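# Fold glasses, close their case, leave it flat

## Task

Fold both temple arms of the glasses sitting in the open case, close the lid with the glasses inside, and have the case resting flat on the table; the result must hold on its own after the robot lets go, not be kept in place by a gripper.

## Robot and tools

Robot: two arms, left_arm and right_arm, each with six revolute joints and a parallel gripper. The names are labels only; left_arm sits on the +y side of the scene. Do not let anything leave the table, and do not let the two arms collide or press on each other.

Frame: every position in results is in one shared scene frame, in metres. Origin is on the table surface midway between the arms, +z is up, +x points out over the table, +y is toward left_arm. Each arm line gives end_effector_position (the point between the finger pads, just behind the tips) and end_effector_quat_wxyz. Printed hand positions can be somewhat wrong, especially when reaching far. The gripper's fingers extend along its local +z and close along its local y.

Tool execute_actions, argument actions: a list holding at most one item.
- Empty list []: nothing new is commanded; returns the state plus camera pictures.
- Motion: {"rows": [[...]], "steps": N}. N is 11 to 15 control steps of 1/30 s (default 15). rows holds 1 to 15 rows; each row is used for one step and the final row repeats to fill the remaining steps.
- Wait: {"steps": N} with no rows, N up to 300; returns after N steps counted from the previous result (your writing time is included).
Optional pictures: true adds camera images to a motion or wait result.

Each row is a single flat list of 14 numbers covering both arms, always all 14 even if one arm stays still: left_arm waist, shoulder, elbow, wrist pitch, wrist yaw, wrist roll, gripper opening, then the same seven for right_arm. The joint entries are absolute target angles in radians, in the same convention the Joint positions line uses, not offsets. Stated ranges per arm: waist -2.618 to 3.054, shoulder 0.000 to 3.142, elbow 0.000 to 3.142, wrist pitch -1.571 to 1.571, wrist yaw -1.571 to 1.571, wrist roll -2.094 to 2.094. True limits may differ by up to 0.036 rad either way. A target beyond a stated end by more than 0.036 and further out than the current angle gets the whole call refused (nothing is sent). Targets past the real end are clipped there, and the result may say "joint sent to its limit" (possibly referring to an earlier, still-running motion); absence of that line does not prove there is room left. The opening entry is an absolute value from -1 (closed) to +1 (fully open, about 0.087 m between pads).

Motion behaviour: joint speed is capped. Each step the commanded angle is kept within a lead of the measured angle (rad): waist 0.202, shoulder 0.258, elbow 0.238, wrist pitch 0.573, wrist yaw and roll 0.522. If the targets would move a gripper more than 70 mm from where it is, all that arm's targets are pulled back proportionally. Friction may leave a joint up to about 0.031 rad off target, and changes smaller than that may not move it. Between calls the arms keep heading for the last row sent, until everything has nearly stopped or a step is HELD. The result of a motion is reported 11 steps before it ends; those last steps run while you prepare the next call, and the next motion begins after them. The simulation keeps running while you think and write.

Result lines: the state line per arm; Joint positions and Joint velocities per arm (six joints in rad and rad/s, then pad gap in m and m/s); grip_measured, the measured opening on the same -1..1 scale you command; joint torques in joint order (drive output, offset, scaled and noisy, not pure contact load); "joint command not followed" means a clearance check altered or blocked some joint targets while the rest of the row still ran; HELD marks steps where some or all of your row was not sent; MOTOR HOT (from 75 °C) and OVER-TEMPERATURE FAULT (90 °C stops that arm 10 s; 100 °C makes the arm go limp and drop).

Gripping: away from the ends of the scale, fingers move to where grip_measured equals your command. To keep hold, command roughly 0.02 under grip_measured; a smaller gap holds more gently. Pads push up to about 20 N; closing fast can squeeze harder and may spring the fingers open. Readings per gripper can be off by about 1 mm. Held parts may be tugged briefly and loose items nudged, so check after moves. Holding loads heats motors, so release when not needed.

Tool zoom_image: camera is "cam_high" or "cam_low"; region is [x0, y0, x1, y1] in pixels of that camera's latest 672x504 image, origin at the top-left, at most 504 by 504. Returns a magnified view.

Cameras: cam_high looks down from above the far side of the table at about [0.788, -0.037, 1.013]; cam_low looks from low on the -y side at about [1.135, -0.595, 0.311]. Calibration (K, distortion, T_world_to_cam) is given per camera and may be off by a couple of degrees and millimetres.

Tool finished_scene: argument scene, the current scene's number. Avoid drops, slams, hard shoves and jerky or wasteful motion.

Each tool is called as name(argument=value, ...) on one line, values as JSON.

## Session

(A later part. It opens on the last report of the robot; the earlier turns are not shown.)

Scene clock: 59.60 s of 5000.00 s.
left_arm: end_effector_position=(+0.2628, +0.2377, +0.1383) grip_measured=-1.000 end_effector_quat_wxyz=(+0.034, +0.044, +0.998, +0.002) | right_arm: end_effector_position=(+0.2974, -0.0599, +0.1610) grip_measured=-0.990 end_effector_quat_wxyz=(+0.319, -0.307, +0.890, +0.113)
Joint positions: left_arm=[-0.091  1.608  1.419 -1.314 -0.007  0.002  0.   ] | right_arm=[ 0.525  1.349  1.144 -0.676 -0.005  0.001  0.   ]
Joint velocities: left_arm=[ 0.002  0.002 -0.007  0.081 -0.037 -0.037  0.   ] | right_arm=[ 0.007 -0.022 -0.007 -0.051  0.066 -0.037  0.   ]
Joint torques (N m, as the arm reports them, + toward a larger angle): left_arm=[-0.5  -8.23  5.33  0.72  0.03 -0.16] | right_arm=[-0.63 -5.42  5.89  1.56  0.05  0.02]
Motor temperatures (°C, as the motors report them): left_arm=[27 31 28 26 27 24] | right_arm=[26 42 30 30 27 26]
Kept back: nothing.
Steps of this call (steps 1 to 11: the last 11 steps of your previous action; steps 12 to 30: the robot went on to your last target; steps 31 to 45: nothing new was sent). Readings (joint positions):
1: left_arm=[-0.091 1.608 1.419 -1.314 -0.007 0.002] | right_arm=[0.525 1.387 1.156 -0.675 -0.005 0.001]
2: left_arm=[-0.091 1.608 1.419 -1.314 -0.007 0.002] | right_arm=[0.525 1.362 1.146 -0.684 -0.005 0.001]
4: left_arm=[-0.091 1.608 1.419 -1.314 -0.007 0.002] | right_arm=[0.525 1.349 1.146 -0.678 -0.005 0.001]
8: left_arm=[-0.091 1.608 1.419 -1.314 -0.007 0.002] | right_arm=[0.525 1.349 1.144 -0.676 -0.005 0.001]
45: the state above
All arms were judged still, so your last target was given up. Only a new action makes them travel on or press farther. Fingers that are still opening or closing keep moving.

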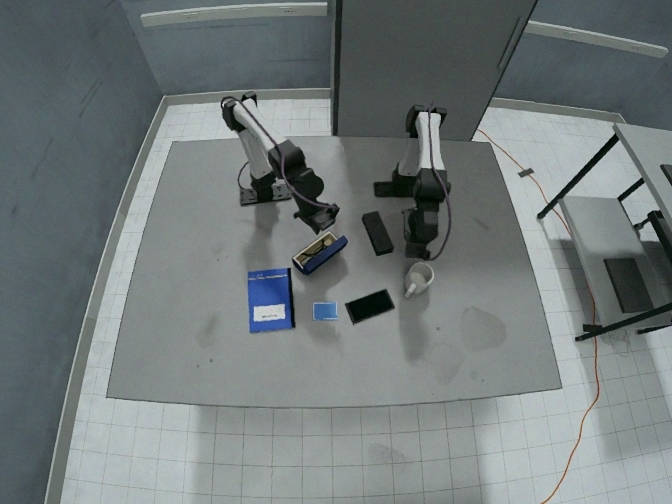

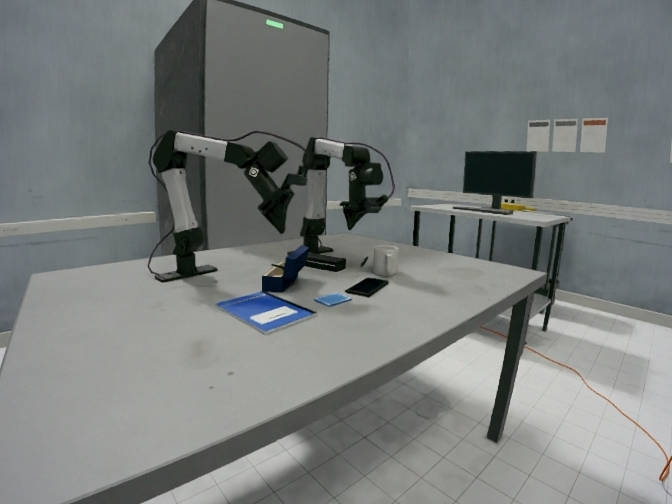

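execute_actions(actions=[{"rows":[[-0.1,1.6,1.4,-1.3,0,0,-1,0.515,1.42,0.95,-0.43,0,0,0]]}])

execute_actions(actions=[{"rows":[[-0.1,1.6,1.4,-1.3,0,0,-1,0.515,1.50,0.77,-0.18,0,0,0]]}])

execute_actions(actions=[{"steps":30}])

execute_actions(actions=[{"rows":[[-0.1,1.6,1.4,-1.3,0,0,-1,0.515,1.354,1.12,-0.67,0,0,0]]}])

execute_actions(actions=[{"steps":45}], pictures=true)

zoom_image(camera="cam_high", region=[240, 190, 400, 310])

Scene clock: 60.73 s of 5000.00 s.
left_arm: end_effector_position=(+0.2628, +0.2377, +0.1383) grip_measured=-1.000 end_effector_quat_wxyz=(+0.034, +0.044, +0.998, +0.002) | right_arm: end_effector_position=(+0.3000, -0.0578, +0.1176) grip_measured=-0.013 end_effector_quat_wxyz=(+0.313, -0.308, +0.892, +0.110)
Joint positions: left_arm=[-0.091  1.608  1.419 -1.314 -0.007  0.002  0.   ] | right_arm=[ 0.525  1.383  1.005 -0.518 -0.005  0.001  0.043]
Joint velocities: left_arm=[ 0.002 -0.017  0.012 -0.11  -0.066 -0.081  0.   ] | right_arm=[-0.002  0.496 -0.838  0.33  -0.066 -0.007  0.022]
Joint torques (N m, as the arm reports them, + toward a larger angle): left_arm=[-0.54 -8.2   5.36  0.71  0.02 -0.16] | right_arm=[-0.58 -5.63  7.4   1.8   0.02  0.05]
Motor temperatures (°C, as the motors report them): left_arm=[27 31 28 26 27 24] | right_arm=[26 42 30 30 27 26]
Steps of this call (steps 1 to 30: nothing new was sent; steps 31 to 34: the first 4 steps of this action). Readings (joint positions):
31: left_arm=[-0.091 1.608 1.419 -1.314 -0.007 0.002] | right_arm=[0.525 1.351 1.115 -0.627 -0.005 0.001]
32: left_arm=[-0.091 1.608 1.419 -1.314 -0.007 0.002] | right_arm=[0.525 1.354 1.075 -0.567 -0.005 0.001]
34: the state above

Scene clock: 61.23 s of 5000.00 s.
left_arm: end_effector_position=(+0.2628, +0.2377, +0.1383) grip_measured=-1.000 end_effector_quat_wxyz=(+0.034, +0.044, +0.998, +0.002) | right_arm: end_effector_position=(+0.2994, -0.0583, +0.0563) grip_measured=+0.000 end_effector_quat_wxyz=(+0.305, -0.309, +0.894, +0.108)
Joint positions: left_arm=[-0.091  1.608  1.419 -1.314 -0.007  0.002  0.   ] | right_arm=[ 0.525  1.459  0.824 -0.277 -0.005  0.001  0.044]
Joint velocities: left_arm=[-0.022 -0.007 -0.012 -0.022 -0.007 -0.037  0.   ] | right_arm=[ 0.002  0.505 -0.774  0.447 -0.037 -0.037  0.001]
Joint torques (N m, as the arm reports them, + toward a larger angle): left_arm=[-0.55 -8.21  5.36  0.72  0.03 -0.17] | right_arm=[-0.55 -5.66  6.72  1.75  0.04  0.01]
Motor temperatures (°C, as the motors report them): left_arm=[27 31 28 26 27 24] | right_arm=[26 41 31 30 27 26]
Steps of this call (steps 1 to 11: the last 11 steps of your previous action; steps 12 to 15: the first 4 steps of this action). Readings (joint positions):
12: left_arm=[-0.091 1.608 1.419 -1.314 -0.007 0.002] | right_arm=[0.525 1.423 0.927 -0.397 -0.005 0.001]
13: left_arm=[-0.091 1.608 1.419 -1.314 -0.007 0.002] | right_arm=[0.525 1.428 0.889 -0.333 -0.005 0.001]
15: the state above

Scene clock: 62.23 s of 5000.00 s.
left_arm: end_effector_position=(+0.2628, +0.2377, +0.1383) grip_measured=-1.000 end_effector_quat_wxyz=(+0.034, +0.044, +0.998, +0.002) | right_arm: end_effector_position=(+0.3006, -0.0575, +0.0408) grip_measured=+0.000 end_effector_quat_wxyz=(+0.306, -0.309, +0.894, +0.108)
Joint positions: left_arm=[-0.091  1.608  1.419 -1.314 -0.007  0.002  0.   ] | right_arm=[ 0.525  1.491  0.785 -0.203 -0.005 -0.     0.044]
Joint velocities: left_arm=[ 0.007 -0.017 -0.002 -0.051 -0.007 -0.051  0.   ] | right_arm=[-0.022  0.022 -0.012  0.022  0.007  0.037  0.   ]
Joint torques (N m, as the arm reports them, + toward a larger angle): left_arm=[-0.52 -8.24  5.35  0.72  0.02 -0.18] | right_arm=[-0.61 -5.89  6.04  1.65  0.04  0.07]
Motor temperatures (°C, as the motors report them): left_arm=[27 31 28 26 27 24] | right_arm=[26 41 31 30 27 26]
Kept back: nothing.
Steps of this call (steps 1 to 11: the last 11 steps of your previous action; steps 12 to 30: the robot went on to your last target). Readings (joint positions):
1: left_arm=[-0.091 1.608 1.419 -1.314 -0.007 0.002] | right_arm=[0.525 1.475 0.803 -0.266 -0.005 0.001]
2: left_arm=[-0.091 1.608 1.419 -1.314 -0.007 0.002] | right_arm=[0.525 1.486 0.789 -0.254 -0.005 -0.000]
4: left_arm=[-0.091 1.608 1.419 -1.314 -0.007 0.002] | right_arm=[0.525 1.491 0.785 -0.239 -0.005 -0.000]
8: left_arm=[-0.091 1.608 1.419 -1.314 -0.007 0.002] | right_arm=[0.525 1.491 0.785 -0.214 -0.005 -0.000]
30: the state above
All arms were judged still, so your last target was given up. Only a new action makes them travel on or press farther. Fingers that are still opening or closing keep moving.

Scene clock: 62.37 s of 5000.00 s.
left_arm: end_effector_position=(+0.2628, +0.2377, +0.1383) grip_measured=-1.000 end_effector_quat_wxyz=(+0.034, +0.044, +0.998, +0.002) | right_arm: end_effector_position=(+0.3002, -0.0577, +0.0958) grip_measured=+0.000 end_effector_quat_wxyz=(+0.294, -0.311, +0.898, +0.104)
Joint positions: left_arm=[-0.091  1.608  1.419 -1.314 -0.007  0.002  0.   ] | right_arm=[ 0.525  1.432  0.978 -0.482 -0.005 -0.     0.044]
Joint velocities: left_arm=[ 0.002 -0.017  0.012 -0.066  0.007 -0.022  0.   ] | right_arm=[ 0.017 -0.593  1.722 -1.267  0.081 -0.007 -0.   ]
Joint torques (N m, as the arm reports them, + toward a larger angle): left_arm=[-0.55 -8.23  5.33  0.72  0.02 -0.16] | right_arm=[-0.57 -9.81  9.27  1.56  0.05  0.05]
Motor temperatures (°C, as the motors report them): left_arm=[27 31 28 26 27 24] | right_arm=[26 41 31 30 27 26]
Steps of this call (steps 1 to 4: the first 4 steps of this action). Readings (joint positions):
1: left_arm=[-0.091 1.608 1.419 -1.314 -0.007 0.002] | right_arm=[0.525 1.484 0.817 -0.279 -0.005 -0.000]
2: left_arm=[-0.091 1.608 1.419 -1.314 -0.007 0.002] | right_arm=[0.525 1.471 0.865 -0.371 -0.005 -0.000]
4: the state above

Scene clock: 63.87 s of 5000.00 s.
left_arm: end_effector_position=(+0.2628, +0.2377, +0.1383) grip_measured=-1.000 end_effector_quat_wxyz=(+0.034, +0.044, +0.998, +0.002) | right_arm: end_effector_position=(+0.2973, -0.0600, +0.1601) grip_measured=+0.000 end_effector_quat_wxyz=(+0.323, -0.307, +0.888, +0.114)
Joint positions: left_arm=[-0.091  1.608  1.419 -1.314 -0.007  0.002  0.   ] | right_arm=[ 0.525  1.341  1.13  -0.661 -0.005 -0.     0.044]
Joint velocities: left_arm=[-0.017 -0.002 -0.002  0.007  0.007 -0.022  0.   ] | right_arm=[-0.017 -0.017 -0.002 -0.007 -0.022  0.022  0.   ]
Joint torques (N m, as the arm reports them, + toward a larger angle): left_arm=[-0.53 -8.23  5.34  0.72  0.02 -0.16] | right_arm=[-0.55 -4.59  7.04  1.4   0.07  0.05]
Motor temperatures (°C, as the motors report them): left_arm=[27 31 28 26 27 24] | right_arm=[26 41 31 30 27 26]
Kept back: nothing.
Steps of this call (steps 1 to 11: the last 11 steps of your previous action; steps 12 to 30: the robot went on to your last target; steps 31 to 45: nothing new was sent). Readings (joint positions):
1: left_arm=[-0.091 1.608 1.419 -1.314 -0.007 0.002] | right_arm=[0.525 1.411 1.033 -0.514 -0.005 -0.000]
2: left_arm=[-0.091 1.608 1.419 -1.314 -0.007 0.002] | right_arm=[0.525 1.389 1.075 -0.530 -0.005 -0.000]
4: left_arm=[-0.091 1.608 1.419 -1.314 -0.007 0.002] | right_arm=[0.525 1.353 1.122 -0.546 -0.005 -0.000]
8: left_arm=[-0.091 1.608 1.419 -1.314 -0.007 0.002] | right_arm=[0.525 1.341 1.130 -0.601 -0.005 -0.000]
45: the state above
All arms were judged still, so your last target was given up. Only a new action makes them travel on or press farther. Fingers that are still opening or closing keep moving.

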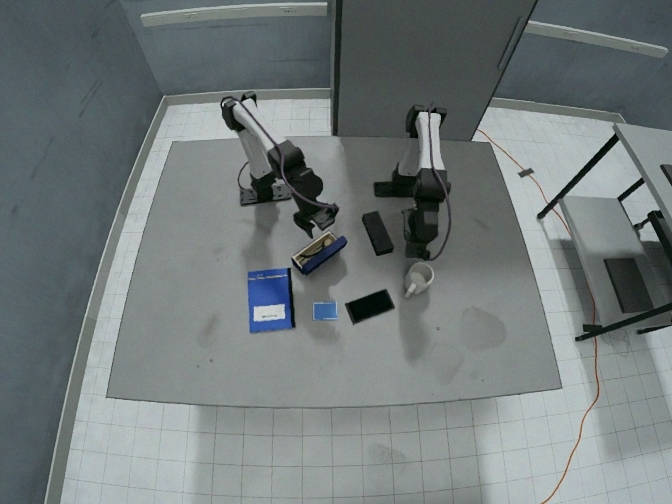

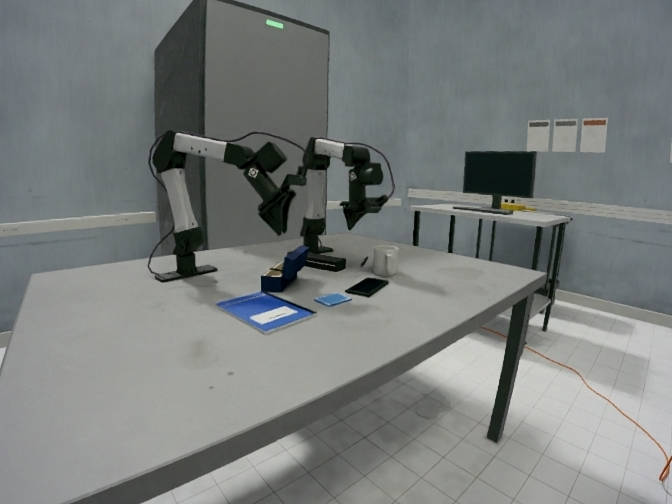

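Region (240, 190, 400, 310) of cam_high's 672x504 image, scaled by 3.150, with more detail than that image has; it fills the top 378 rows of this view, and the rest is white.

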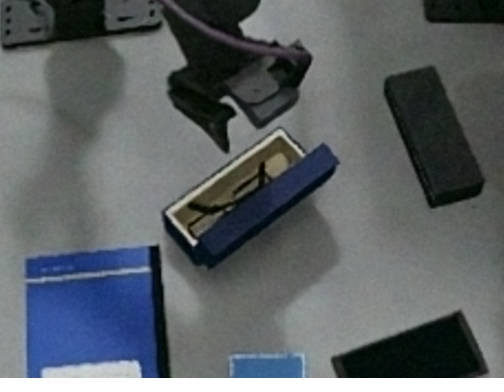

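execute_actions(actions=[{"rows":[[-0.3,1.68,1.45,-0.67,0,0,-1,0.515,1.06,0.93,-0.77,0,0,0.6]]}])

execute_actions(actions=[{"steps":20}])

execute_actions(actions=[{"rows":[[-0.55,1.76,1.28,-0.43,0,0,-1,0.515,1.15,0.49,-0.26,0,0,0.6]]}])

execute_actions(actions=[{"steps":30}])

execute_actions(actions=[{"rows":[[-0.72,1.76,1.28,-0.43,0,0,-1,0.515,1.15,0.49,-0.26,0,0,0.6]]}])

execute_actions(actions=[{"rows":[[-0.87,1.76,1.28,-0.43,0,0,-1,0.515,1.15,0.49,-0.26,0,0,0.6]]}])

execute_actions(actions=[{"steps":45}], pictures=true)

zoom_image(camera="cam_low", region=[210, 200, 370, 320])

Scene clock: 64.97 s of 5000.00 s.
left_arm: end_effector_position=(+0.3090, +0.2036, +0.1335) grip_measured=-1.000 end_effector_quat_wxyz=(+0.124, +0.093, +0.988, -0.005) | right_arm: end_effector_position=(+0.2523, -0.0953, +0.1545) grip_measured=+0.594 end_effector_quat_wxyz=(+0.322, -0.307, +0.888, +0.113)
Joint positions: left_arm=[-0.192  1.625  1.419 -1.116 -0.012  0.002  0.   ] | right_arm=[ 0.525  1.116  0.963 -0.722 -0.005 -0.     0.07 ]
Joint velocities: left_arm=[-0.867  0.208  0.002  1.678 -0.022 -0.11   0.   ] | right_arm=[ 0.002 -1.399 -0.525 -0.813 -0.051 -0.066  0.01 ]
Joint torques (N m, as the arm reports them, + toward a larger angle): left_arm=[ 0.02 -6.55  9.12  0.92  0.   -0.16] | right_arm=[-0.6  -0.51  7.84  2.2   0.06  0.04]
Motor temperatures (°C, as the motors report them): left_arm=[27 31 28 26 27 24] | right_arm=[26 41 31 30 27 26]
Steps of this call (steps 1 to 29: nothing new was sent; steps 30 to 33: the first 4 steps of this action). Readings (joint positions):
30: left_arm=[-0.103 1.609 1.419 -1.287 -0.011 0.002] | right_arm=[0.525 1.311 1.097 -0.645 -0.005 -0.000]
31: left_arm=[-0.128 1.612 1.419 -1.232 -0.012 0.002] | right_arm=[0.525 1.246 1.040 -0.654 -0.005 -0.000]
33: the state above

Scene clock: 65.63 s of 5000.00 s.
left_arm: end_effector_position=(+0.4005, +0.1397, +0.1467) grip_measured=-1.000 end_effector_quat_wxyz=(+0.306, +0.140, +0.941, -0.042) | right_arm: end_effector_position=(+0.2420, -0.1034, +0.1606) grip_measured=+0.600 end_effector_quat_wxyz=(+0.326, -0.307, +0.887, +0.115)
Joint positions: left_arm=[-0.301  1.671  1.419 -0.691 -0.006  0.002  0.   ] | right_arm=[ 0.525  1.058  0.953 -0.761 -0.005 -0.     0.07 ]
Joint velocities: left_arm=[-0.002 -0.002 -0.012  0.066  0.007  0.051  0.   ] | right_arm=[-0.017 -0.012 -0.007  0.051 -0.022  0.037 -0.   ]
Joint torques (N m, as the arm reports them, + toward a larger angle): left_arm=[ 0.18 -8.44 10.76  1.71 -0.01 -0.17] | right_arm=[-0.68 -2.54  6.01  1.45  0.04  0.04]
Motor temperatures (°C, as the motors report them): left_arm=[27 31 29 26 27 24] | right_arm=[26 41 31 30 27 26]
Kept back: nothing.
Steps of this call (steps 1 to 11: the last 11 steps of your previous action; steps 12 to 20: the robot went on to your last target). Readings (joint positions):
1: left_arm=[-0.221 1.633 1.419 -1.057 -0.012 0.002] | right_arm=[0.525 1.080 0.954 -0.743 -0.005 -0.000]
2: left_arm=[-0.247 1.642 1.419 -0.998 -0.011 0.002] | right_arm=[0.525 1.063 0.953 -0.753 -0.005 -0.000]
4: left_arm=[-0.285 1.659 1.419 -0.884 -0.009 0.002] | right_arm=[0.525 1.058 0.953 -0.753 -0.005 -0.000]
8: left_arm=[-0.301 1.671 1.419 -0.761 -0.006 0.002] | right_arm=[0.525 1.058 0.953 -0.760 -0.005 -0.000]
20: the state above

Scene clock: 65.77 s of 5000.00 s.
left_arm: end_effector_position=(+0.3926, +0.0849, +0.1242) grip_measured=-1.000 end_effector_quat_wxyz=(+0.316, +0.200, +0.926, -0.061) | right_arm: end_effector_position=(+0.2592, -0.0899, +0.1037) grip_measured=+0.600 end_effector_quat_wxyz=(+0.349, -0.304, +0.878, +0.123)
Joint positions: left_arm=[-0.434  1.699  1.348 -0.566 -0.015  0.002  0.   ] | right_arm=[ 0.525  1.103  0.721 -0.429 -0.005 -0.     0.07 ]
Joint velocities: left_arm=[-1.389  0.427 -0.52   0.813  0.022 -0.007  0.   ] | right_arm=[ 0.007  0.525 -2.024  1.326 -0.022  0.066 -0.   ]
Joint torques (N m, as the arm reports them, + toward a larger angle): left_arm=[-0.74 -7.29  5.76  1.46  0.09 -0.17] | right_arm=[-0.48 -2.41  5.66  1.09  0.03  0.05]
Motor temperatures (°C, as the motors report them): left_arm=[27 31 29 26 27 24] | right_arm=[26 40 31 30 27 26]
Steps of this call (steps 1 to 4: the first 4 steps of this action). Readings (joint positions):
1: left_arm=[-0.315 1.672 1.404 -0.662 -0.012 0.002] | right_arm=[0.525 1.060 0.915 -0.681 -0.005 -0.000]
2: left_arm=[-0.344 1.675 1.385 -0.623 -0.015 0.002] | right_arm=[0.525 1.068 0.856 -0.568 -0.005 -0.000]
4: the state above

Scene clock: 66.77 s of 5000.00 s.
left_arm: end_effector_position=(+0.3748, +0.0310, +0.0873) grip_measured=-1.000 end_effector_quat_wxyz=(+0.304, +0.260, +0.913, -0.087) | right_arm: end_effector_position=(+0.2298, -0.1129, +0.0231) grip_measured=+0.600 end_effector_quat_wxyz=(+0.292, -0.311, +0.899, +0.103)
Joint positions: left_arm=[-0.558  1.768  1.287 -0.447  0.002  0.002  0.   ] | right_arm=[ 0.525  1.151  0.48  -0.271 -0.005 -0.     0.07 ]
Joint velocities: left_arm=[ 0.022 -0.002 -0.007 -0.051  0.022 -0.022  0.   ] | right_arm=[-0.007 -0.012 -0.002 -0.022 -0.007  0.051 -0.   ]
Joint torques (N m, as the arm reports them, + toward a larger angle): left_arm=[  0.61 -10.62   7.2    1.74  -0.06  -0.17] | right_arm=[-0.64 -3.15  7.99  1.52  0.04  0.04]
Motor temperatures (°C, as the motors report them): left_arm=[27 31 29 26 27 24] | right_arm=[26 40 31 30 27 26]
Kept back: nothing.
Steps of this call (steps 1 to 11: the last 11 steps of your previous action; steps 12 to 30: the robot went on to your last target). Readings (joint positions):
1: left_arm=[-0.481 1.716 1.331 -0.539 -0.013 0.002] | right_arm=[0.525 1.119 0.650 -0.392 -0.005 -0.000]
2: left_arm=[-0.522 1.733 1.316 -0.519 -0.009 0.002] | right_arm=[0.525 1.131 0.585 -0.371 -0.005 -0.000]
4: left_arm=[-0.566 1.759 1.296 -0.498 0.000 0.002] | right_arm=[0.525 1.148 0.501 -0.367 -0.005 -0.000]
8: left_arm=[-0.563 1.768 1.287 -0.477 0.002 0.002] | right_arm=[0.525 1.151 0.480 -0.327 -0.005 -0.000]
30: the state above
All arms were judged still, so your last target was given up. Only a new action makes them travel on or press farther. Fingers that are still opening or closing keep moving.

Scene clock: 66.90 s of 5000.00 s.
left_arm: end_effector_position=(+0.3457, -0.0115, +0.0877) grip_measured=-1.000 end_effector_quat_wxyz=(+0.301, +0.315, +0.895, -0.100) | right_arm: end_effector_position=(+0.2298, -0.1129, +0.0231) grip_measured=+0.600 end_effector_quat_wxyz=(+0.292, -0.311, +0.899, +0.103)
Joint positions: left_arm=[-0.682  1.768  1.287 -0.444 -0.009  0.003  0.   ] | right_arm=[ 0.525  1.151  0.48  -0.271 -0.005 -0.     0.07 ]
Joint velocities: left_arm=[-1.043  0.012  0.012  0.066 -0.476  0.242  0.   ] | right_arm=[-0.002 -0.017 -0.002 -0.007 -0.022  0.037 -0.001]
Joint torques (N m, as the arm reports them, + toward a larger angle): left_arm=[  1.99 -10.63   7.27   1.63   0.46  -0.58] | right_arm=[-0.5  -3.18  7.99  1.52  0.05  0.04]
Motor temperatures (°C, as the motors report them): left_arm=[27 31 29 26 27 24] | right_arm=[26 40 31 30 27 26]
Steps of this call (steps 1 to 4: the first 4 steps of this action). Readings (joint positions):
1: left_arm=[-0.573 1.768 1.287 -0.447 -0.006 0.002] | right_arm=[0.525 1.151 0.480 -0.271 -0.005 -0.000]
2: left_arm=[-0.603 1.768 1.287 -0.446 -0.010 0.002] | right_arm=[0.525 1.151 0.480 -0.271 -0.005 -0.000]
4: the state above

Scene clock: 67.40 s of 5000.00 s.
left_arm: end_effector_position=(+0.3183, -0.0444, +0.0885) grip_measured=-1.000 end_effector_quat_wxyz=(+0.305, +0.360, +0.876, -0.097) | right_arm: end_effector_position=(+0.2255, -0.1168, +0.0209) grip_measured=+0.600 end_effector_quat_wxyz=(+0.282, -0.311, +0.902, +0.099)
Joint positions: left_arm=[-0.8    1.768  1.287 -0.439 -0.059  0.005  0.   ] | right_arm=[ 0.524  1.146  0.479 -0.295 -0.004 -0.     0.07 ]
Joint velocities: left_arm=[-0.032  0.017 -0.012 -0.037 -0.139 -0.007  0.   ] | right_arm=[ 0.007 -0.037  0.012 -0.242 -0.037 -0.022  0.   ]
Joint torques (N m, as the arm reports them, + toward a larger angle): left_arm=[ -4.82 -10.55   7.34   1.73   0.75  -0.21] | right_arm=[-0.51 -2.34  7.96  2.02  0.05  0.01]
Motor temperatures (°C, as the motors report them): left_arm=[27 31 29 26 27 24] | right_arm=[26 40 31 30 27 26]
Steps of this call (steps 1 to 11: the last 11 steps of your previous action; steps 12 to 15: the first 4 steps of this action). Readings (joint positions):
12: left_arm=[-0.742 1.768 1.287 -0.439 -0.009 0.003] | right_arm=[0.525 1.151 0.480 -0.270 -0.005 -0.001]
13: left_arm=[-0.767 1.768 1.287 -0.439 -0.011 0.003] | right_arm=[0.525 1.151 0.480 -0.270 -0.005 -0.001]
15: the state above

Scene clock: 68.90 s of 5000.00 s.
left_arm: end_effector_position=(+0.3196, -0.0427, +0.0886) grip_measured=-1.000 end_effector_quat_wxyz=(+0.309, +0.359, +0.877, -0.089) | right_arm: end_effector_position=(+0.2253, -0.1170, +0.0209) grip_measured=+0.600 end_effector_quat_wxyz=(+0.282, -0.311, +0.902, +0.099)
Joint positions: left_arm=[-0.804  1.768  1.287 -0.44  -0.079  0.005  0.   ] | right_arm=[ 0.524  1.146  0.479 -0.297 -0.004  0.     0.07 ]
Joint velocities: left_arm=[ 0.007  0.012 -0.012 -0.066 -0.037  0.007  0.   ] | right_arm=[-0.007  0.002  0.007 -0.007  0.007 -0.007  0.   ]
Joint torques (N m, as the arm reports them, + toward a larger angle): left_arm=[ -4.59 -10.62   7.26   1.66   0.66  -0.2 ] | right_arm=[-0.46 -2.58  7.99  1.73  0.04  0.05]
Motor temperatures (°C, as the motors report them): left_arm=[27 31 29 26 27 24] | right_arm=[26 40 31 31 27 26]
Kept back: nothing.
Steps of this call (steps 1 to 11: the last 11 steps of your previous action; steps 12 to 30: the robot went on to your last target; steps 31 to 45: nothing new was sent). Readings (joint positions):
1: left_arm=[-0.801 1.768 1.287 -0.440 -0.065 0.005] | right_arm=[0.524 1.146 0.479 -0.298 -0.004 -0.000]
2: left_arm=[-0.802 1.768 1.287 -0.440 -0.069 0.005] | right_arm=[0.524 1.146 0.479 -0.297 -0.004 -0.000]
4: left_arm=[-0.803 1.768 1.287 -0.440 -0.073 0.005] | right_arm=[0.524 1.146 0.479 -0.297 -0.004 -0.000]
8: left_arm=[-0.803 1.768 1.287 -0.440 -0.078 0.005] | right_arm=[0.524 1.146 0.479 -0.297 -0.004 -0.000]
45: the state above
All arms were judged still, so your last target was given up. Only a new action makes them travel on or press farther. Fingers that are still opening or closing keep moving.

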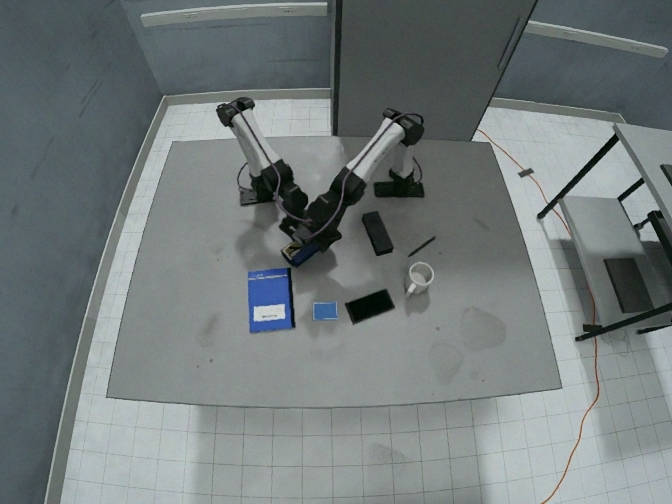

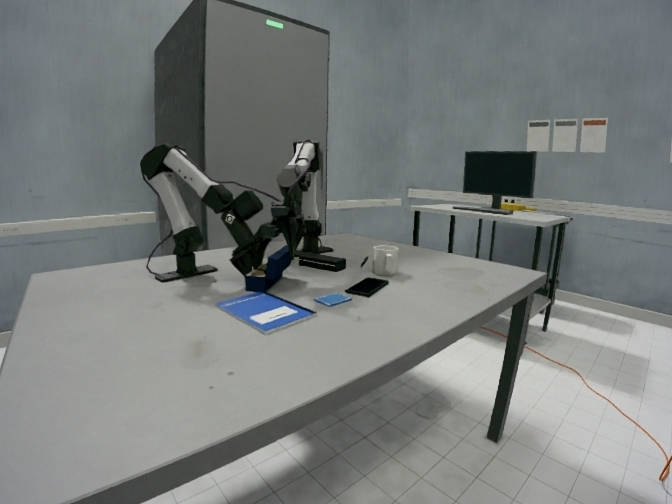

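Region (210, 200, 370, 320) of cam_low's 672x504 image, scaled by 3.150, with more detail than that image has; it fills the top 378 rows of this view, and the rest is white.

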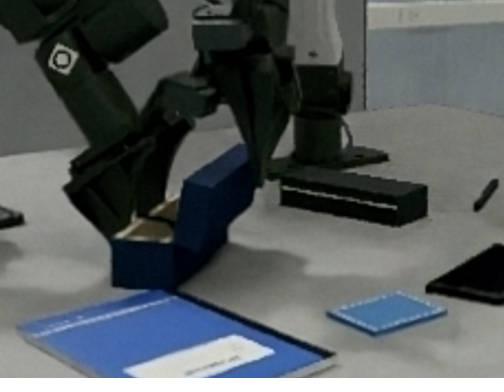

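execute_actions(actions=[{"rows":[[-0.74,1.79,1.28,-0.43,0.3,0,-1,0.515,1.15,0.49,-0.26,0,0,0.6]]}])

execute_actions(actions=[{"rows":[[-0.72,1.84,1.28,-0.43,0.7,0,-1,0.515,1.15,0.49,-0.26,0,0,0.6]]}])

execute_actions(actions=[{"steps":45}], pictures=true)

zoom_image(camera="cam_low", region=[210, 200, 370, 320])

Scene clock: 69.67 s of 5000.00 s.
left_arm: end_effector_position=(+0.3152, -0.0472, +0.0862) grip_measured=-1.000 end_effector_quat_wxyz=(+0.276, +0.359, +0.876, -0.163) | right_arm: end_effector_position=(+0.2264, -0.1160, +0.0216) grip_measured=+0.600 end_effector_quat_wxyz=(+0.285, -0.311, +0.901, +0.100)
Joint positions: left_arm=[-0.741  1.775  1.287 -0.438  0.113  0.005  0.   ] | right_arm=[ 0.524  1.146  0.479 -0.291 -0.004 -0.     0.07 ]
Joint velocities: left_arm=[ 0.286 -0.002 -0.012 -0.051  1.004 -0.066  0.   ] | right_arm=[ 0.007  0.012  0.007 -0.022 -0.022 -0.007  0.001]
Joint torques (N m, as the arm reports them, + toward a larger angle): left_arm=[-1.06 -8.88  7.13  1.66  0.36 -0.19] | right_arm=[-0.68 -2.65  8.04  1.62  0.04  0.03]
Motor temperatures (°C, as the motors report them): left_arm=[27 31 29 26 27 24] | right_arm=[26 39 31 31 27 26]
Steps of this call (steps 1 to 19: nothing new was sent; steps 20 to 23: the first 4 steps of this action). Readings (joint positions):
20: left_arm=[-0.790 1.770 1.287 -0.440 -0.035 0.005] | right_arm=[0.524 1.146 0.479 -0.297 -0.004 -0.000]
21: left_arm=[-0.770 1.773 1.287 -0.439 0.028 0.005] | right_arm=[0.524 1.146 0.479 -0.291 -0.004 -0.000]
23: the state above

Scene clock: 70.17 s of 5000.00 s.
left_arm: end_effector_position=(+0.2895, -0.0741, +0.0953) grip_measured=-1.000 end_effector_quat_wxyz=(+0.224, +0.383, +0.842, -0.306) | right_arm: end_effector_position=(+0.2256, -0.1169, +0.0210) grip_measured=+0.600 end_effector_quat_wxyz=(+0.282, -0.312, +0.902, +0.099)
Joint positions: left_arm=[-0.694  1.793  1.287 -0.409  0.455  0.008  0.   ] | right_arm=[ 0.524  1.146  0.479 -0.296 -0.004 -0.001  0.07 ]
Joint velocities: left_arm=[ 0.173  0.178 -0.007  0.11   1.121  0.037  0.   ] | right_arm=[-0.012 -0.002 -0.007 -0.007  0.007 -0.095  0.001]
Joint torques (N m, as the arm reports them, + toward a larger angle): left_arm=[-2.42 -7.4   7.18  1.06  0.81 -0.25] | right_arm=[-0.59 -2.64  8.07  1.74  0.05  0.12]
Motor temperatures (°C, as the motors report them): left_arm=[27 31 29 26 27 24] | right_arm=[26 39 31 31 27 26]
Steps of this call (steps 1 to 11: the last 11 steps of your previous action; steps 12 to 15: the first 4 steps of this action). Readings (joint positions):
12: left_arm=[-0.724 1.780 1.287 -0.421 0.296 0.007] | right_arm=[0.524 1.146 0.479 -0.293 -0.005 -0.000]
13: left_arm=[-0.712 1.785 1.287 -0.416 0.357 0.008] | right_arm=[0.524 1.146 0.479 -0.296 -0.004 -0.000]
15: the state above

Scene clock: 71.67 s of 5000.00 s.
left_arm: end_effector_position=(+0.2811, -0.0809, +0.0952) grip_measured=-1.000 end_effector_quat_wxyz=(+0.195, +0.379, +0.830, -0.359) | right_arm: end_effector_position=(+0.2245, -0.1178, +0.0203) grip_measured=+0.600 end_effector_quat_wxyz=(+0.280, -0.313, +0.902, +0.098)
Joint positions: left_arm=[-0.671  1.821  1.287 -0.393  0.586 -0.009  0.   ] | right_arm=[ 0.524  1.146  0.479 -0.302 -0.004 -0.003  0.07 ]
Joint velocities: left_arm=[ 0.002 -0.002 -0.007 -0.066 -0.051 -0.051  0.   ] | right_arm=[-0.007 -0.002 -0.012  0.037  0.007  0.022 -0.001]
Joint torques (N m, as the arm reports them, + toward a larger angle): left_arm=[-3.34 -8.82  7.08  1.07  1.24  0.  ] | right_arm=[-0.6  -2.65  8.01  1.74  0.03  0.07]
Motor temperatures (°C, as the motors report them): left_arm=[27 31 29 26 28 24] | right_arm=[26 39 32 31 27 26]
Kept back: nothing.
Steps of this call (steps 1 to 11: the last 11 steps of your previous action; steps 12 to 30: the robot went on to your last target; steps 31 to 45: nothing new was sent). Readings (joint positions):
1: left_arm=[-0.689 1.800 1.287 -0.405 0.489 0.008] | right_arm=[0.524 1.146 0.479 -0.296 -0.004 -0.002]
2: left_arm=[-0.685 1.805 1.287 -0.402 0.515 0.007] | right_arm=[0.524 1.146 0.479 -0.297 -0.004 -0.003]
4: left_arm=[-0.678 1.811 1.287 -0.398 0.547 0.002] | right_arm=[0.524 1.146 0.479 -0.297 -0.004 -0.003]
8: left_arm=[-0.673 1.818 1.287 -0.394 0.574 -0.005] | right_arm=[0.524 1.146 0.479 -0.300 -0.004 -0.003]
45: the state above
All arms were judged still, so your last target was given up. Only a new action makes them travel on or press farther. Fingers that are still opening or closing keep moving.

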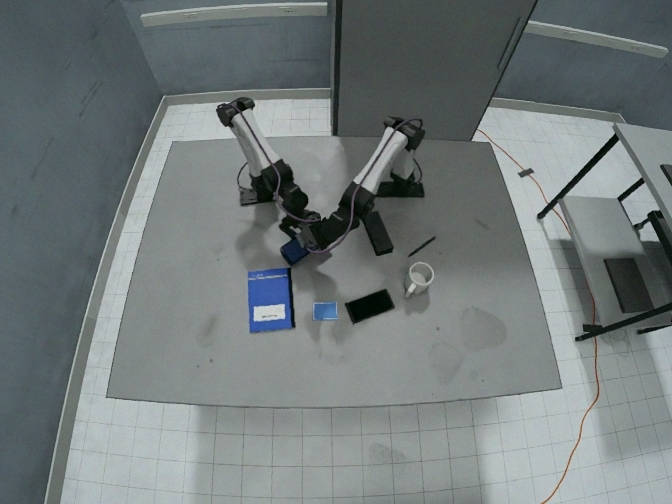

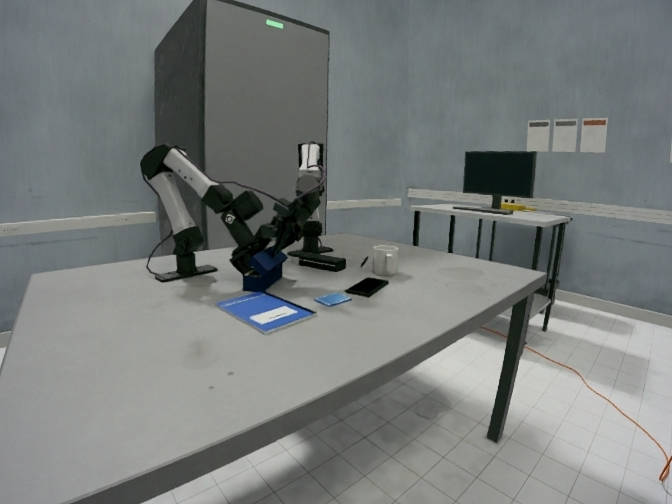

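Region (210, 200, 370, 320) of cam_low's 672x504 image, scaled by 3.150, with more detail than that image has; it fills the top 378 rows of this view, and the rest is white.

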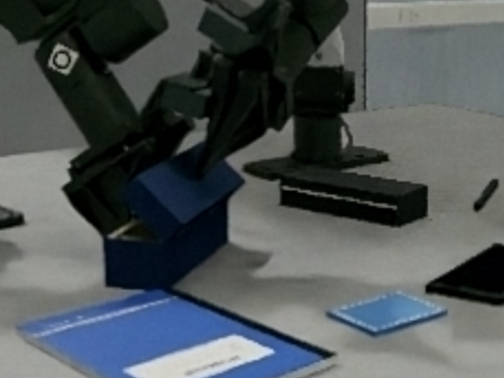

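execute_actions(actions=[{"rows":[[-0.67,1.8,1.28,-0.4,0.58,0,-1,0.515,0.75,0.3,-0.3,0,0,0.6]]}])

execute_actions(actions=[{"rows":[[-0.72,1.8,1.28,-0.4,0.7,0,-1,0.2,0.75,0.3,-0.3,0,0,0.6]]}])

execute_actions(actions=[{"rows":[[-0.72,1.93,1.28,-0.4,0.7,0,-1,0.2,0.75,0.3,-0.3,0,0,0.6]]}])

execute_actions(actions=[{"steps":30}])

execute_actions(actions=[{"rows":[[-0.72,1.7,1.28,-0.4,0.7,0,-1,0.2,0.75,0.3,-0.3,0,0,0.6]]}])

execute_actions(actions=[{"steps":45}], pictures=true)

zoom_image(camera="cam_low", region=[210, 200, 370, 320])

Scene clock: 72.60 s of 5000.00 s.
left_arm: end_effector_position=(+0.2827, -0.0801, +0.0952) grip_measured=-1.000 end_effector_quat_wxyz=(+0.197, +0.378, +0.831, -0.358) | right_arm: end_effector_position=(+0.2085, -0.1303, +0.0310) grip_measured=+0.600 end_effector_quat_wxyz=(+0.344, -0.305, +0.880, +0.120)
Joint positions: left_arm=[-0.668  1.821  1.287 -0.391  0.584 -0.009  0.   ] | right_arm=[ 0.524  0.853  0.333 -0.305 -0.004 -0.003  0.07 ]
Joint velocities: left_arm=[ 0.002  0.002  0.002 -0.022 -0.066 -0.022  0.   ] | right_arm=[-0.012 -2.01  -0.593 -0.212  0.022 -0.022  0.001]
Joint torques (N m, as the arm reports them, + toward a larger angle): left_arm=[ -0.07 -11.99   7.1    1.39   0.14  -0.04] | right_arm=[-0.52  1.02  7.99  1.98  0.04  0.07]
Motor temperatures (°C, as the motors report them): left_arm=[27 32 29 26 28 24] | right_arm=[26 39 32 31 27 26]
Steps of this call (steps 1 to 24: nothing new was sent; steps 25 to 28: the first 4 steps of this action). Readings (joint positions):
25: left_arm=[-0.668 1.821 1.287 -0.391 0.584 -0.009] | right_arm=[0.524 1.110 0.451 -0.286 -0.004 -0.003]
26: left_arm=[-0.668 1.821 1.287 -0.391 0.584 -0.009] | right_arm=[0.524 1.026 0.403 -0.283 -0.004 -0.003]
28: the state above

Scene clock: 73.10 s of 5000.00 s.
left_arm: end_effector_position=(+0.2639, -0.0927, +0.0997) grip_measured=-1.000 end_effector_quat_wxyz=(+0.180, +0.397, +0.814, -0.384) | right_arm: end_effector_position=(+0.2407, -0.1757, +0.0451) grip_measured=+0.600 end_effector_quat_wxyz=(+0.392, -0.193, +0.895, +0.086)
Joint positions: left_arm=[-0.7    1.821  1.287 -0.392  0.64  -0.008  0.   ] | right_arm=[ 0.279  0.764  0.319 -0.3   -0.008 -0.004  0.07 ]
Joint velocities: left_arm=[-0.3   -0.007 -0.007 -0.007  0.359  0.037  0.   ] | right_arm=[-1.624 -0.007 -0.002  0.007  0.183  0.037 -0.001]
Joint torques (N m, as the arm reports them, + toward a larger angle): left_arm=[  0.07 -12.02   7.09   1.36   0.25  -0.06] | right_arm=[ 1.58 -1.46  6.51  1.61 -0.17  0.03]
Motor temperatures (°C, as the motors report them): left_arm=[27 32 29 26 28 24] | right_arm=[26 39 32 31 27 26]
Steps of this call (steps 1 to 11: the last 11 steps of your previous action; steps 12 to 15: the first 4 steps of this action). Readings (joint positions):
12: left_arm=[-0.671 1.821 1.287 -0.391 0.596 -0.008] | right_arm=[0.490 0.764 0.319 -0.300 -0.015 -0.005]
13: left_arm=[-0.678 1.821 1.287 -0.392 0.612 -0.008] | right_arm=[0.419 0.764 0.319 -0.300 -0.015 -0.005]
15: the state above

Scene clock: 73.60 s of 5000.00 s.
left_arm: end_effector_position=(+0.2486, -0.1018, +0.0811) grip_measured=-1.000 end_effector_quat_wxyz=(+0.138, +0.403, +0.808, -0.406) | right_arm: end_effector_position=(+0.2473, -0.1919, +0.0450) grip_measured=+0.600 end_effector_quat_wxyz=(+0.395, -0.160, +0.902, +0.069)
Joint positions: left_arm=[-0.718  1.885  1.287 -0.383  0.707 -0.011  0.   ] | right_arm=[ 0.209  0.764  0.319 -0.3    0.001 -0.003  0.07 ]
Joint velocities: left_arm=[ 0.193  0.388  0.168  0.11   1.311 -0.315  0.   ] | right_arm=[-0.002 -0.012 -0.007 -0.081  0.051  0.022 -0.   ]
Joint torques (N m, as the arm reports them, + toward a larger angle): left_arm=[-0.75 -9.38  6.16  0.95 -1.77  0.54] | right_arm=[-0.51 -1.53  6.43  1.66 -0.01  0.07]
Motor temperatures (°C, as the motors report them): left_arm=[27 32 29 26 28 24] | right_arm=[26 38 32 31 27 26]
Steps of this call (steps 1 to 11: the last 11 steps of your previous action; steps 12 to 15: the first 4 steps of this action). Readings (joint positions):
12: left_arm=[-0.719 1.829 1.287 -0.390 0.687 -0.007] | right_arm=[0.209 0.764 0.319 -0.300 0.001 -0.003]
13: left_arm=[-0.719 1.843 1.287 -0.385 0.690 -0.006] | right_arm=[0.209 0.764 0.319 -0.300 0.001 -0.003]
15: the state above

Scene clock: 74.60 s of 5000.00 s.
left_arm: end_effector_position=(+0.2498, -0.1027, +0.0828) grip_measured=-1.000 end_effector_quat_wxyz=(+0.139, +0.402, +0.806, -0.412) | right_arm: end_effector_position=(+0.2473, -0.1919, +0.0450) grip_measured=+0.600 end_effector_quat_wxyz=(+0.395, -0.160, +0.902, +0.069)
Joint positions: left_arm=[-0.713  1.887  1.29  -0.377  0.72  -0.012  0.   ] | right_arm=[ 0.209  0.764  0.319 -0.3    0.001 -0.003  0.07 ]
Joint velocities: left_arm=[ 0.017  0.002 -0.022  0.007  0.066 -0.007  0.   ] | right_arm=[-0.022  0.017  0.002 -0.051  0.022  0.007 -0.   ]
Joint torques (N m, as the arm reports them, + toward a larger angle): left_arm=[-0.38 -7.38  6.64  1.13  0.03  0.02] | right_arm=[-0.62 -1.56  6.4   1.66 -0.01  0.05]
Motor temperatures (°C, as the motors report them): left_arm=[27 32 29 26 28 24] | right_arm=[26 38 32 31 27 26]
Kept back: nothing.
Steps of this call (steps 1 to 11: the last 11 steps of your previous action; steps 12 to 30: the robot went on to your last target). Readings (joint positions):
1: left_arm=[-0.713 1.887 1.290 -0.378 0.719 -0.012] | right_arm=[0.209 0.764 0.319 -0.300 0.001 -0.003]
2: left_arm=[-0.713 1.887 1.290 -0.377 0.720 -0.012] | right_arm=[0.209 0.764 0.319 -0.300 0.001 -0.003]
4: left_arm=[-0.713 1.887 1.290 -0.377 0.720 -0.012] | right_arm=[0.209 0.764 0.319 -0.300 0.001 -0.003]
8: left_arm=[-0.713 1.887 1.290 -0.377 0.720 -0.012] | right_arm=[0.209 0.764 0.319 -0.300 0.001 -0.003]
30: the state above
All arms were judged still, so your last target was given up. Only a new action makes them travel on or press farther. Fingers that are still opening or closing keep moving.

Scene clock: 74.73 s of 5000.00 s.
left_arm: end_effector_position=(+0.2459, -0.0975, +0.1217) grip_measured=-1.000 end_effector_quat_wxyz=(+0.176, +0.411, +0.792, -0.416) | right_arm: end_effector_position=(+0.2473, -0.1919, +0.0450) grip_measured=+0.600 end_effector_quat_wxyz=(+0.395, -0.160, +0.902, +0.069)
Joint positions: left_arm=[-0.713  1.769  1.275 -0.4    0.71  -0.01   0.   ] | right_arm=[ 0.209  0.764  0.319 -0.3    0.001 -0.003  0.07 ]
Joint velocities: left_arm=[-0.002 -1.048 -0.002  0.066 -0.007 -0.051  0.   ] | right_arm=[-0.002  0.012 -0.002  0.066 -0.066  0.051 -0.   ]
Joint torques (N m, as the arm reports them, + toward a larger angle): left_arm=[ -0.39 -10.45   8.09   1.35   0.13  -0.02] | right_arm=[-0.58 -1.4   6.45  1.64 -0.01  0.03]
Motor temperatures (°C, as the motors report them): left_arm=[27 32 29 26 28 24] | right_arm=[26 38 32 31 27 26]
Steps of this call (steps 1 to 4: the first 4 steps of this action). Readings (joint positions):
1: left_arm=[-0.713 1.870 1.287 -0.379 0.716 -0.012] | right_arm=[0.209 0.764 0.319 -0.300 0.001 -0.003]
2: left_arm=[-0.713 1.840 1.278 -0.391 0.712 -0.012] | right_arm=[0.209 0.764 0.319 -0.300 0.001 -0.003]
4: the state above

Scene clock: 76.23 s of 5000.00 s.
left_arm: end_effector_position=(+0.2454, -0.0968, +0.1528) grip_measured=-1.000 end_effector_quat_wxyz=(+0.213, +0.420, +0.774, -0.424) | right_arm: end_effector_position=(+0.2473, -0.1919, +0.0450) grip_measured=+0.600 end_effector_quat_wxyz=(+0.395, -0.160, +0.902, +0.069)
Joint positions: left_arm=[-0.713  1.691  1.275 -0.395  0.709 -0.007  0.   ] | right_arm=[ 0.209  0.764  0.319 -0.3    0.001 -0.003  0.07 ]
Joint velocities: left_arm=[ 0.007 -0.012  0.022  0.037 -0.037 -0.051  0.   ] | right_arm=[-0.022 -0.007 -0.007 -0.007 -0.007  0.007 -0.001]
Joint torques (N m, as the arm reports them, + toward a larger angle): left_arm=[-0.43 -8.6   8.35  1.53  0.09 -0.03] | right_arm=[-0.65 -1.49  6.39  1.63  0.01  0.05]
Motor temperatures (°C, as the motors report them): left_arm=[27 32 29 26 28 24] | right_arm=[26 38 32 31 27 26]
Kept back: nothing.
Steps of this call (steps 1 to 11: the last 11 steps of your previous action; steps 12 to 30: the robot went on to your last target; steps 31 to 45: nothing new was sent). Readings (joint positions):
1: left_arm=[-0.713 1.737 1.275 -0.398 0.710 -0.010] | right_arm=[0.209 0.764 0.319 -0.300 0.001 -0.003]
2: left_arm=[-0.713 1.712 1.275 -0.396 0.710 -0.009] | right_arm=[0.209 0.764 0.319 -0.300 0.001 -0.003]
4: left_arm=[-0.713 1.690 1.275 -0.393 0.710 -0.008] | right_arm=[0.209 0.764 0.319 -0.300 0.001 -0.003]
8: left_arm=[-0.713 1.691 1.275 -0.395 0.709 -0.007] | right_arm=[0.209 0.764 0.319 -0.300 0.001 -0.003]
45: the state above
All arms were judged still, so your last target was given up. Only a new action makes them travel on or press farther. Fingers that are still opening or closing keep moving.

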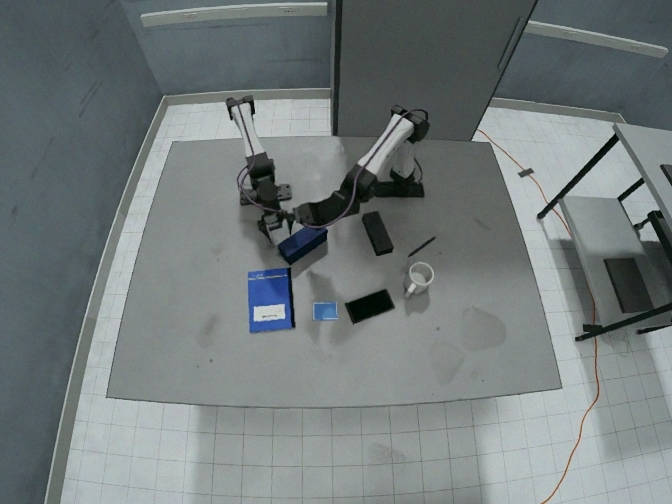

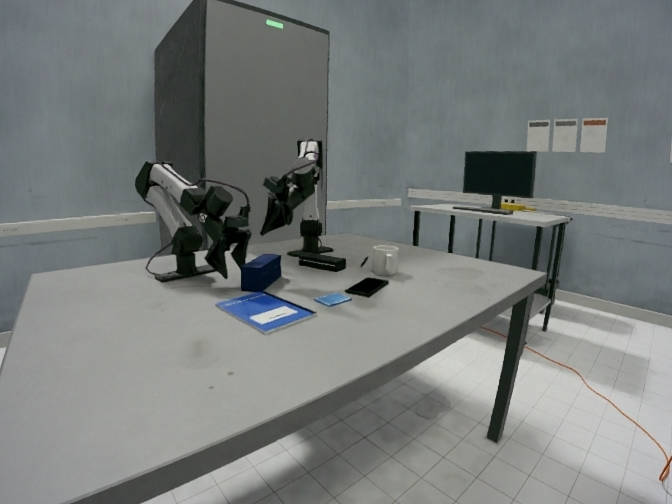

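Region (210, 200, 370, 320) of cam_low's 672x504 image, scaled by 3.150, with more detail than that image has; it fills the top 378 rows of this view, and the rest is white.

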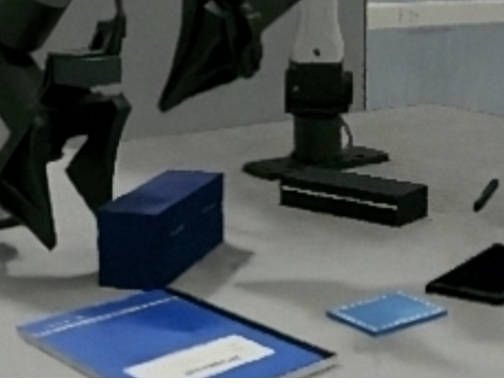

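finished_scene(scene=1)

The scene is finished: the task was done.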